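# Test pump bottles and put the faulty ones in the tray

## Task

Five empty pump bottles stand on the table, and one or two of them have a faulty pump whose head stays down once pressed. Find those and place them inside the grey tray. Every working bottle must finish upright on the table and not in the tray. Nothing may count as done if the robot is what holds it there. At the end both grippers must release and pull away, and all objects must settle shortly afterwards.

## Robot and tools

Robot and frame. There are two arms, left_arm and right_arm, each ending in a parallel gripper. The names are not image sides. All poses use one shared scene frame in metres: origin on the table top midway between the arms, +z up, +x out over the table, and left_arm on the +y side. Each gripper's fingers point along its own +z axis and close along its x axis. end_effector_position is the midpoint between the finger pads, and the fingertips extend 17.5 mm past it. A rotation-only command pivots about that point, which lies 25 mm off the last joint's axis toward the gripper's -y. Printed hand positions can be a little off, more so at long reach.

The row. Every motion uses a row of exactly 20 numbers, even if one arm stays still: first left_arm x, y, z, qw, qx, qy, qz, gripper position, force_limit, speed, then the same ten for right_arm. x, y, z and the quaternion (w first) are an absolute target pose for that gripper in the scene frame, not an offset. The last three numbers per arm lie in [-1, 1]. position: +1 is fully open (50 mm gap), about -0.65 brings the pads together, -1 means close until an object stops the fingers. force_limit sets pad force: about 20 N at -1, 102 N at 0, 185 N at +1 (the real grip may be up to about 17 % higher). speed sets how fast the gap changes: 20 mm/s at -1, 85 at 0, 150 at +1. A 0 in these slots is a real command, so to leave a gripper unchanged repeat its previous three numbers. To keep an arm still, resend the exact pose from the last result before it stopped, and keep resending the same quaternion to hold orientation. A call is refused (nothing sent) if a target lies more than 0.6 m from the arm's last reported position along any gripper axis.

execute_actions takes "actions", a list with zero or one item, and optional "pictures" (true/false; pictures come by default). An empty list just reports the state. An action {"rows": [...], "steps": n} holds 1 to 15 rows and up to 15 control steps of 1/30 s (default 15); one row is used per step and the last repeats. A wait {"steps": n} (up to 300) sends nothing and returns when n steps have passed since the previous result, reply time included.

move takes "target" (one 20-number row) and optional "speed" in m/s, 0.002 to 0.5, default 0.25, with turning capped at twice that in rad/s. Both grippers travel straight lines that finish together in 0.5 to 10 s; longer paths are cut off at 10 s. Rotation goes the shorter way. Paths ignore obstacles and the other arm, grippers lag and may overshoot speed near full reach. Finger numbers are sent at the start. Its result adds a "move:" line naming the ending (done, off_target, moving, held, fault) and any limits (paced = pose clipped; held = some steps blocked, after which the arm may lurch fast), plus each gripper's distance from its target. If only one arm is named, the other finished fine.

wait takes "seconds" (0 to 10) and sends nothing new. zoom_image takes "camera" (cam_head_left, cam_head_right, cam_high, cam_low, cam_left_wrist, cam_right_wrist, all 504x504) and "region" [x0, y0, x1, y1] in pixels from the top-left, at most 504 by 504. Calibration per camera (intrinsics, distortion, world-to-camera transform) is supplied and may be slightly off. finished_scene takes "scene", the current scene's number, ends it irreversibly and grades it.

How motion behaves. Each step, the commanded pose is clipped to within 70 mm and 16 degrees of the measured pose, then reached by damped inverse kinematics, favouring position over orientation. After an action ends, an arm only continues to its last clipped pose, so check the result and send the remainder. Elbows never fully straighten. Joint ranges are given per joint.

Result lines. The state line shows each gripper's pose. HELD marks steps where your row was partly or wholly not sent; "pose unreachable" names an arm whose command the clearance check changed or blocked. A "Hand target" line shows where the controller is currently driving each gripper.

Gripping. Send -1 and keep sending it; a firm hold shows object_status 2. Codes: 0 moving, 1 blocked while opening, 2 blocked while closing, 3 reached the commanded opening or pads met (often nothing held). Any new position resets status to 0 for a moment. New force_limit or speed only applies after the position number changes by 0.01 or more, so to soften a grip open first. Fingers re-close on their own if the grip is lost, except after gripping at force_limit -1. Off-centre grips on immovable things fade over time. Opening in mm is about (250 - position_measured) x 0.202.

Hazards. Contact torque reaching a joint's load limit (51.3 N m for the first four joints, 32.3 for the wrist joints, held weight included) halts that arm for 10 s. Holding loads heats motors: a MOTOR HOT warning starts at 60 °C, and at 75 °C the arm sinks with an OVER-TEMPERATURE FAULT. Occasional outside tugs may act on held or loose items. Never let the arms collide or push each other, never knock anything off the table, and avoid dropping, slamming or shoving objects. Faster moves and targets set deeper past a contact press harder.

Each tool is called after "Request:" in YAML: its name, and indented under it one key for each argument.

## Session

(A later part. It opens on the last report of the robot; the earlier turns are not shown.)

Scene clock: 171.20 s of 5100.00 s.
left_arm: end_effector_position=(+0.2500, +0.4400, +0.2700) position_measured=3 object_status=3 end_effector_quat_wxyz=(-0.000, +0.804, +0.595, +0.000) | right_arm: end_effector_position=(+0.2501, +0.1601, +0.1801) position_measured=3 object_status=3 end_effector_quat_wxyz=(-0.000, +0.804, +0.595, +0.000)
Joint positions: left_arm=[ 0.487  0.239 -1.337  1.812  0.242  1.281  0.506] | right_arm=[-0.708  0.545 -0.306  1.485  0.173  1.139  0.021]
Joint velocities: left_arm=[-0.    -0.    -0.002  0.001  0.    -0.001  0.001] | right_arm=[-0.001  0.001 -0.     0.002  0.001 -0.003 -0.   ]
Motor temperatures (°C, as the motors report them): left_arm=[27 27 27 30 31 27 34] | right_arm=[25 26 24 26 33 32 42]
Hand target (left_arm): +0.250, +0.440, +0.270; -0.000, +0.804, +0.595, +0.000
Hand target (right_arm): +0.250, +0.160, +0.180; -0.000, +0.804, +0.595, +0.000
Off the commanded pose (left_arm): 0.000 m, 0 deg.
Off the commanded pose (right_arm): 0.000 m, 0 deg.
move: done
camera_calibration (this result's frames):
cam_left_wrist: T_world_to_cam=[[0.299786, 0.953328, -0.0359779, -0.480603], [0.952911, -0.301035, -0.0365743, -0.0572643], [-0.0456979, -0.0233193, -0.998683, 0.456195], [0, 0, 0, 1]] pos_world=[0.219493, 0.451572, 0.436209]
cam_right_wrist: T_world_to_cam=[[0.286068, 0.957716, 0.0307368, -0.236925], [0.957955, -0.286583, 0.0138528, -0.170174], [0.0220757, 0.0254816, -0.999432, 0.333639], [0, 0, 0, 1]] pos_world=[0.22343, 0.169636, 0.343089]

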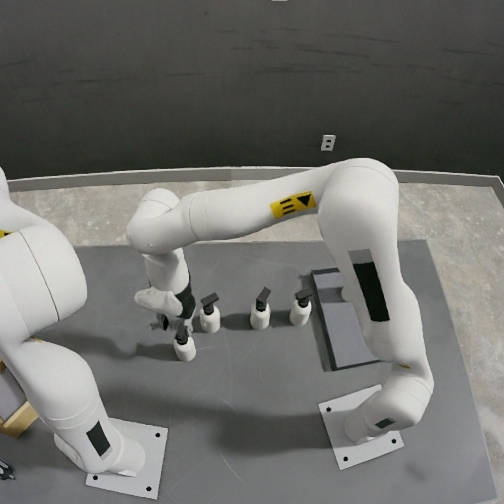

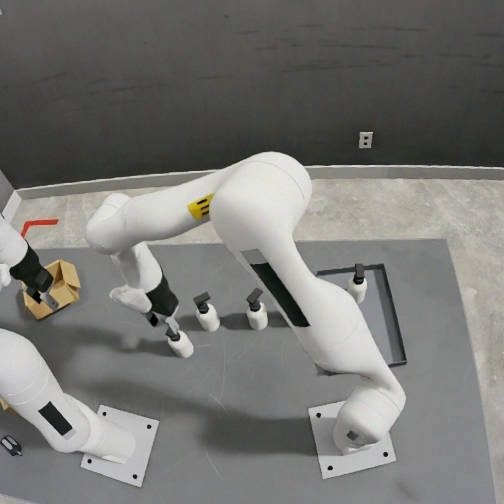

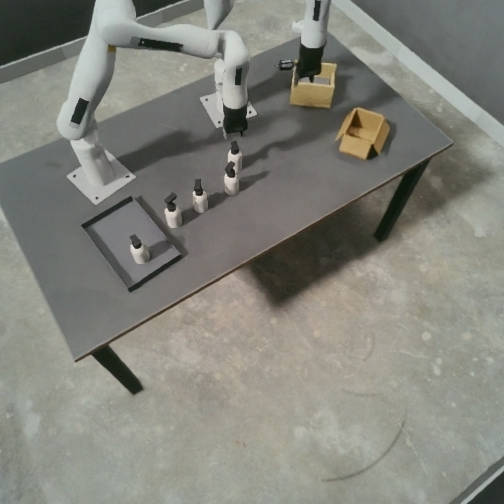

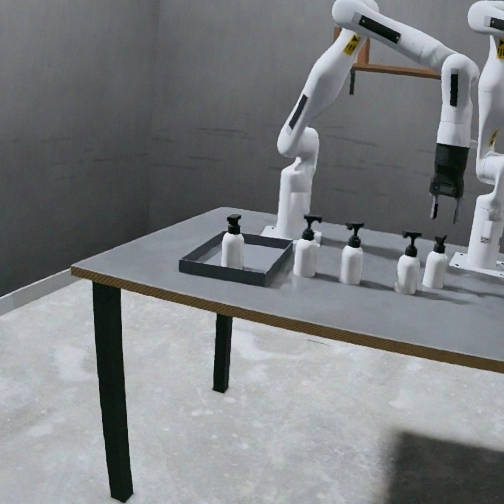

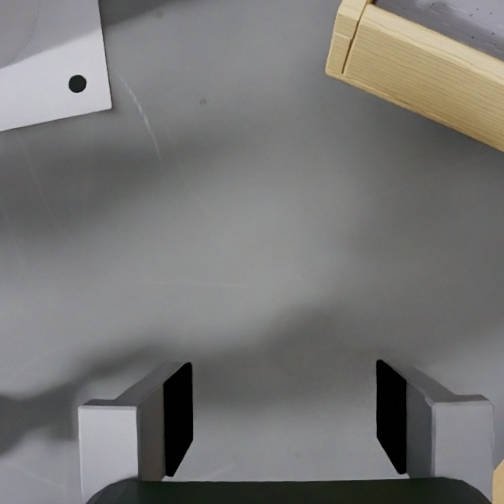

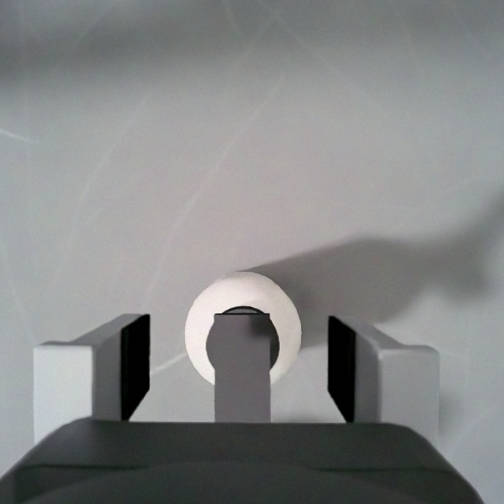

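Request:
move:
  target: [0.25,0.44,0.27,0,0.804,0.595,0,1,-0.6,1,0.252,0.160,0.112,0,0.804,0.595,0,1,-0.6,1]
  speed: 0.1

Request:
move:
  target: [0.25,0.44,0.27,0,0.804,0.595,0,1,-0.6,1,0.252,0.160,0.112,0,0.804,0.595,0,-1,-0.6,1]

Request:
move:
  target: [0.25,0.44,0.27,0,0.804,0.595,0,1,-0.6,1,0.24,0.13,0.24,0,0.804,0.595,0,-1,-0.6,1]
  speed: 0.15

Scene clock: 179.43 s of 5100.00 s.
left_arm: end_effector_position=(+0.2500, +0.4400, +0.2700) position_measured=3 object_status=3 end_effector_quat_wxyz=(-0.000, +0.804, +0.595, +0.000) | right_arm: end_effector_position=(+0.2522, +0.1602, +0.1121) position_measured=3 object_status=3 end_effector_quat_wxyz=(-0.000, +0.804, +0.595, +0.000)
Joint positions: left_arm=[ 0.487  0.239 -1.337  1.812  0.242  1.281  0.506] | right_arm=[-0.714  0.63  -0.29   1.58   0.207  0.962 -0.004]
Joint velocities: left_arm=[-0.001  0.    -0.     0.001  0.     0.001  0.   ] | right_arm=[-0.001  0.004  0.     0.001  0.001 -0.003 -0.   ]
Motor temperatures (°C, as the motors report them): left_arm=[27 27 27 30 31 27 34] | right_arm=[25 26 24 26 33 32 42]
Hand target (left_arm): +0.250, +0.440, +0.270; -0.000, +0.804, +0.595, +0.000
Hand target (right_arm): +0.252, +0.160, +0.112; -0.000, +0.804, +0.595, -0.000
Off the commanded pose (left_arm): 0.000 m, 0 deg.
Off the commanded pose (right_arm): 0.000 m, 0 deg.
After step 90, 4.17 s passed at rest.
move: done
camera_calibration (this result's frames):
cam_left_wrist: T_world_to_cam=[[0.299788, 0.953327, -0.035978, -0.480602], [0.952911, -0.301037, -0.0365728, -0.0572642], [-0.0456965, -0.0233197, -0.998683, 0.456195], [0, 0, 0, 1]] pos_world=[0.219493, 0.451571, 0.436209]
cam_right_wrist: T_world_to_cam=[[0.285967, 0.957744, 0.0308146, -0.235499], [0.957984, -0.286485, 0.0138659, -0.171209], [0.0221079, 0.0255547, -0.999429, 0.265587], [0, 0, 0, 1]] pos_world=[0.225489, 0.169712, 0.275066]

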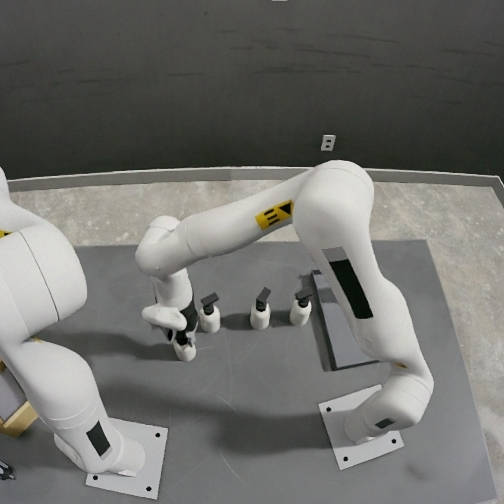

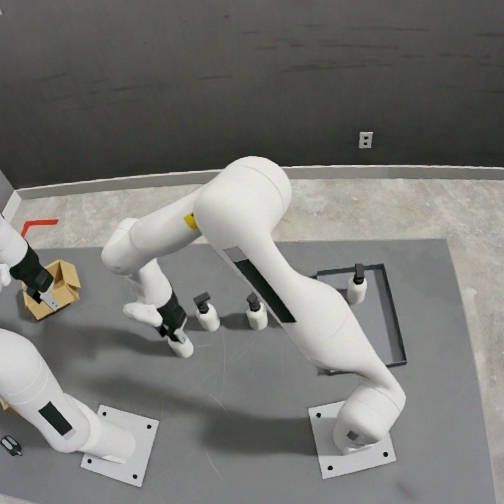

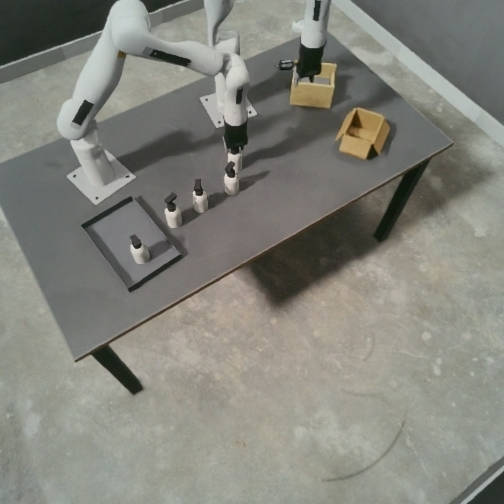

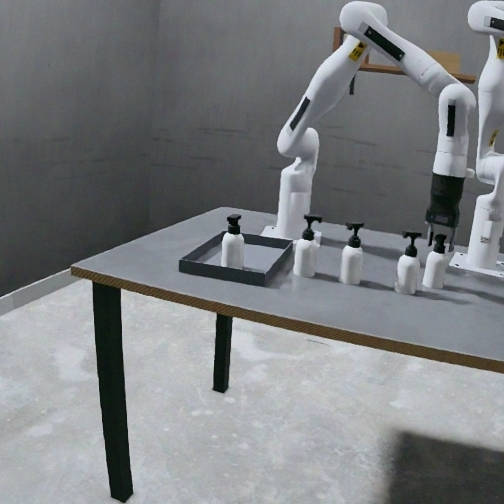

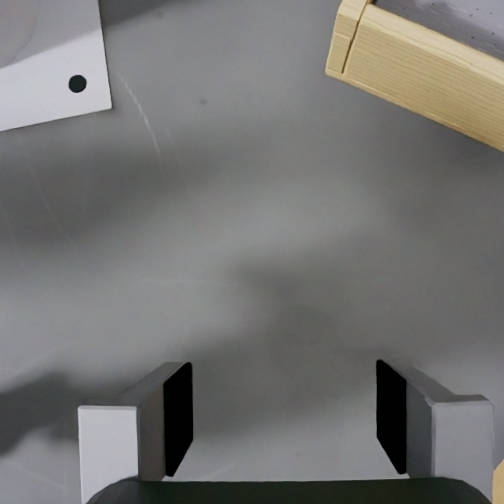

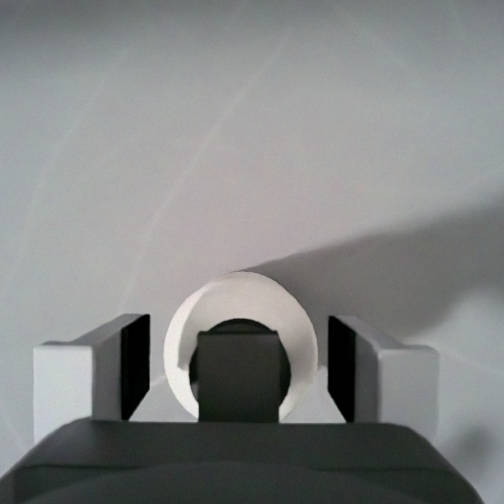

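Scene clock: 180.13 s of 5100.00 s.
left_arm: end_effector_position=(+0.2500, +0.4400, +0.2700) position_measured=3 object_status=3 end_effector_quat_wxyz=(-0.000, +0.804, +0.595, +0.000) | right_arm: end_effector_position=(+0.2520, +0.1600, +0.1120) position_measured=121 object_status=2 end_effector_quat_wxyz=(-0.000, +0.804, +0.595, +0.000)
Joint positions: left_arm=[ 0.487  0.239 -1.337  1.812  0.242  1.281  0.506] | right_arm=[-0.714  0.629 -0.29   1.581  0.207  0.961 -0.004]
Joint velocities: left_arm=[-0.001 -0.     0.    -0.     0.001  0.    -0.001] | right_arm=[-0.  0. -0.  0.  0. -0.  0.]
Motor temperatures (°C, as the motors report them): left_arm=[27 27 27 30 31 27 34] | right_arm=[25 26 24 26 33 32 42]
Hand target (left_arm): +0.250, +0.440, +0.270; +0.000, +0.804, +0.595, +0.000
Hand target (right_arm): +0.252, +0.160, +0.112; -0.000, +0.804, +0.595, -0.000
Off the commanded pose (left_arm): 0.000 m, 0 deg.
Off the commanded pose (right_arm): 0.000 m, 0 deg.
move: done
camera_calibration (this result's frames):
cam_left_wrist: T_world_to_cam=[[0.299788, 0.953327, -0.0359781, -0.480602], [0.952911, -0.301037, -0.0365729, -0.0572641], [-0.0456967, -0.0233198, -0.998683, 0.456195], [0, 0, 0, 1]] pos_world=[0.219493, 0.451571, 0.436209]
cam_right_wrist: T_world_to_cam=[[0.286242, 0.957663, 0.0307868, -0.235337], [0.957903, -0.286758, 0.013844, -0.171058], [0.0220862, 0.025528, -0.99943, 0.265597], [0, 0, 0, 1]] pos_world=[0.225354, 0.169541, 0.275059]

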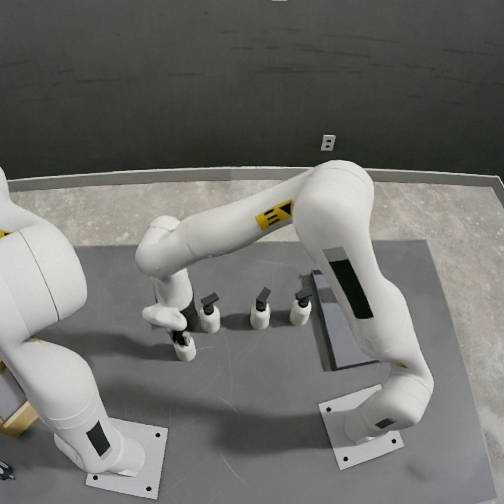

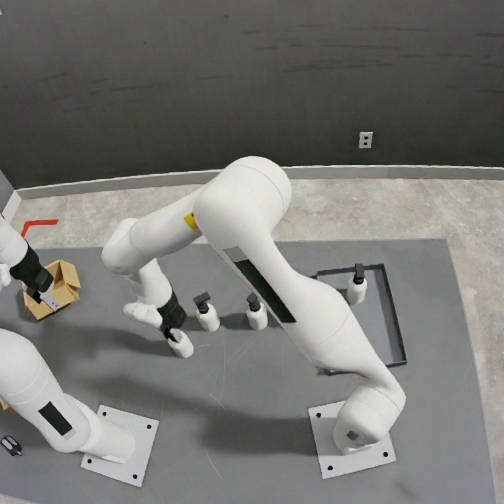

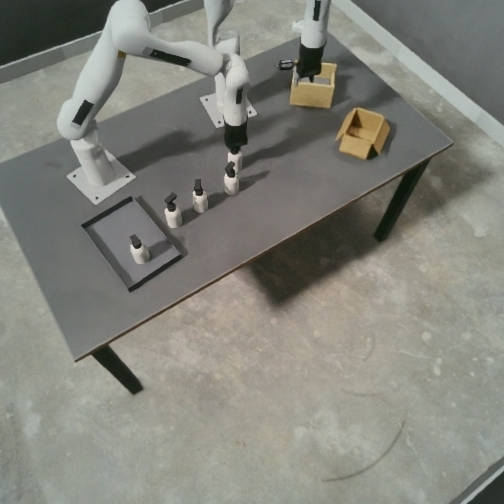

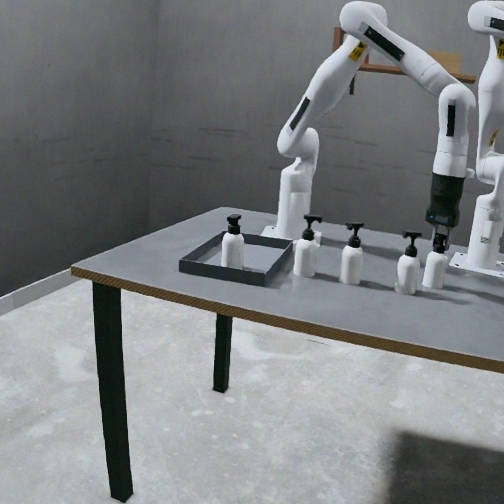

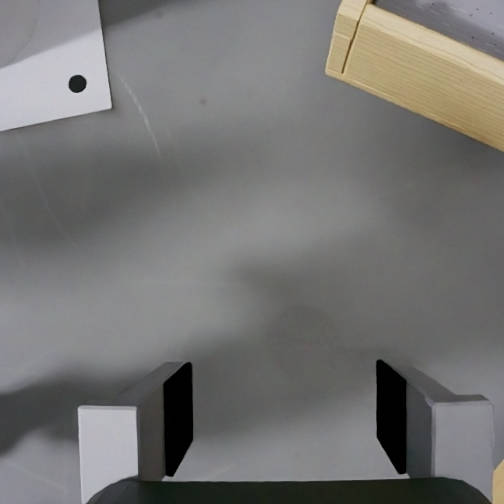

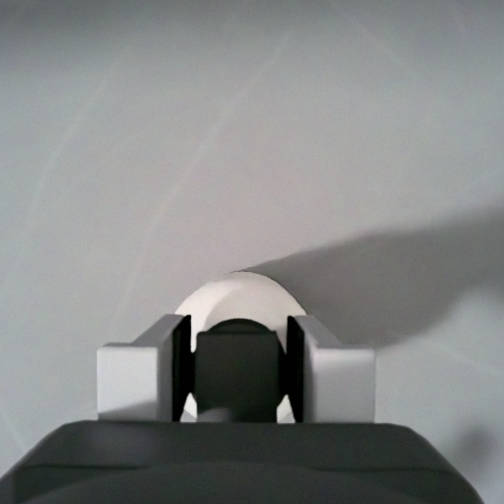

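Scene clock: 181.47 s of 5100.00 s.
left_arm: end_effector_position=(+0.2500, +0.4400, +0.2700) position_measured=3 object_status=3 end_effector_quat_wxyz=(-0.000, +0.804, +0.595, +0.000) | right_arm: end_effector_position=(+0.2398, +0.1296, +0.2400) position_measured=121 object_status=2 end_effector_quat_wxyz=(+0.000, +0.804, +0.595, -0.000)
Joint positions: left_arm=[ 0.487  0.239 -1.337  1.812  0.242  1.281  0.506] | right_arm=[-0.676  0.421 -0.32   1.483  0.136  1.26   0.053]
Joint velocities: left_arm=[-0.001 -0.001 -0.001 -0.    -0.001  0.001  0.   ] | right_arm=[ 0.001 -0.002 -0.    -0.001 -0.     0.001  0.   ]
Motor temperatures (°C, as the motors report them): left_arm=[27 27 27 30 31 27 34] | right_arm=[25 26 24 26 33 32 42]
Hand target (left_arm): +0.250, +0.440, +0.270; +0.000, +0.804, +0.595, +0.000
Hand target (right_arm): +0.240, +0.130, +0.240; +0.000, +0.804, +0.595, -0.000
Off the commanded pose (left_arm): 0.000 m, 0 deg.
Off the commanded pose (right_arm): 0.000 m, 0 deg.
move: done
camera_calibration (this result's frames):
cam_left_wrist: T_world_to_cam=[[0.299788, 0.953327, -0.035978, -0.480602], [0.952911, -0.301037, -0.0365729, -0.0572642], [-0.0456967, -0.0233197, -0.998683, 0.456195], [0, 0, 0, 1]] pos_world=[0.219493, 0.451571, 0.436209]
cam_right_wrist: T_world_to_cam=[[0.286698, 0.957538, 0.0304244, -0.206609], [0.957771, -0.287204, 0.0137372, -0.169727], [0.0218919, 0.0252012, -0.999443, 0.394578], [0, 0, 0, 1]] pos_world=[0.213156, 0.139146, 0.402975]

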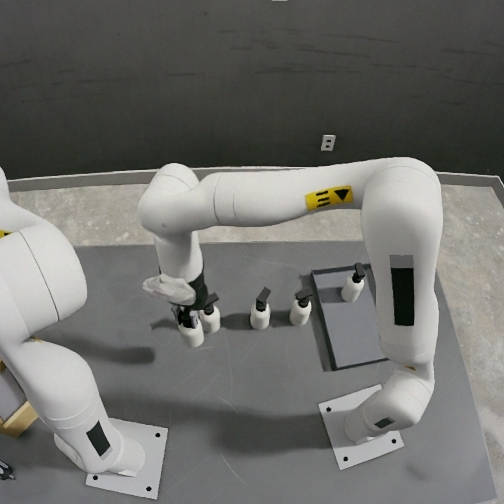

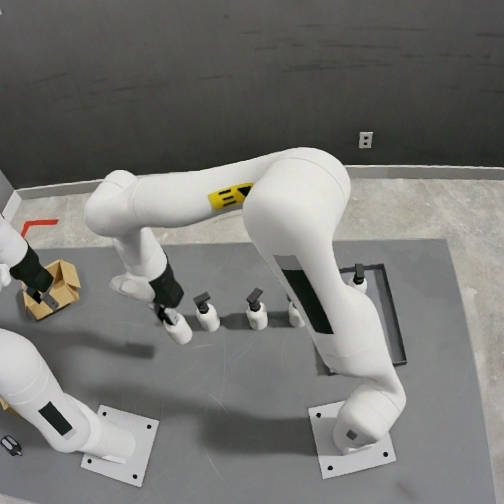

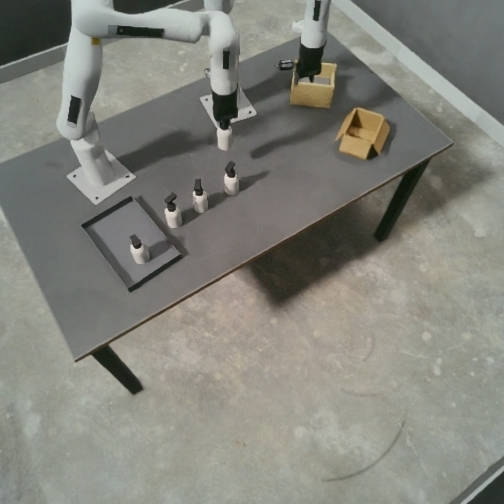

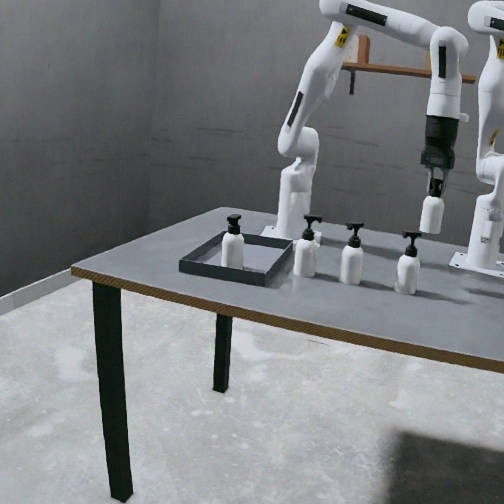

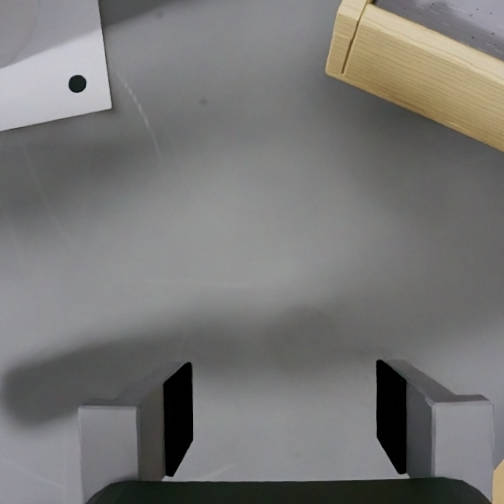

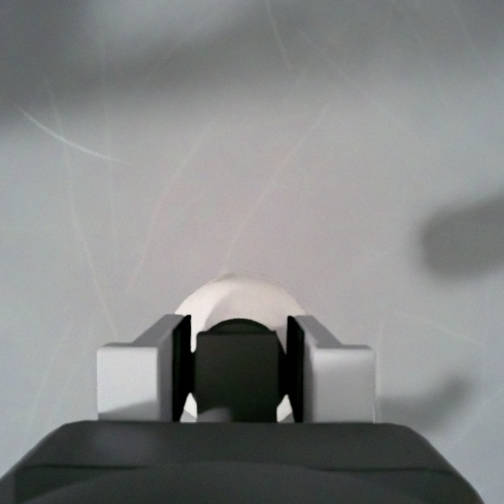

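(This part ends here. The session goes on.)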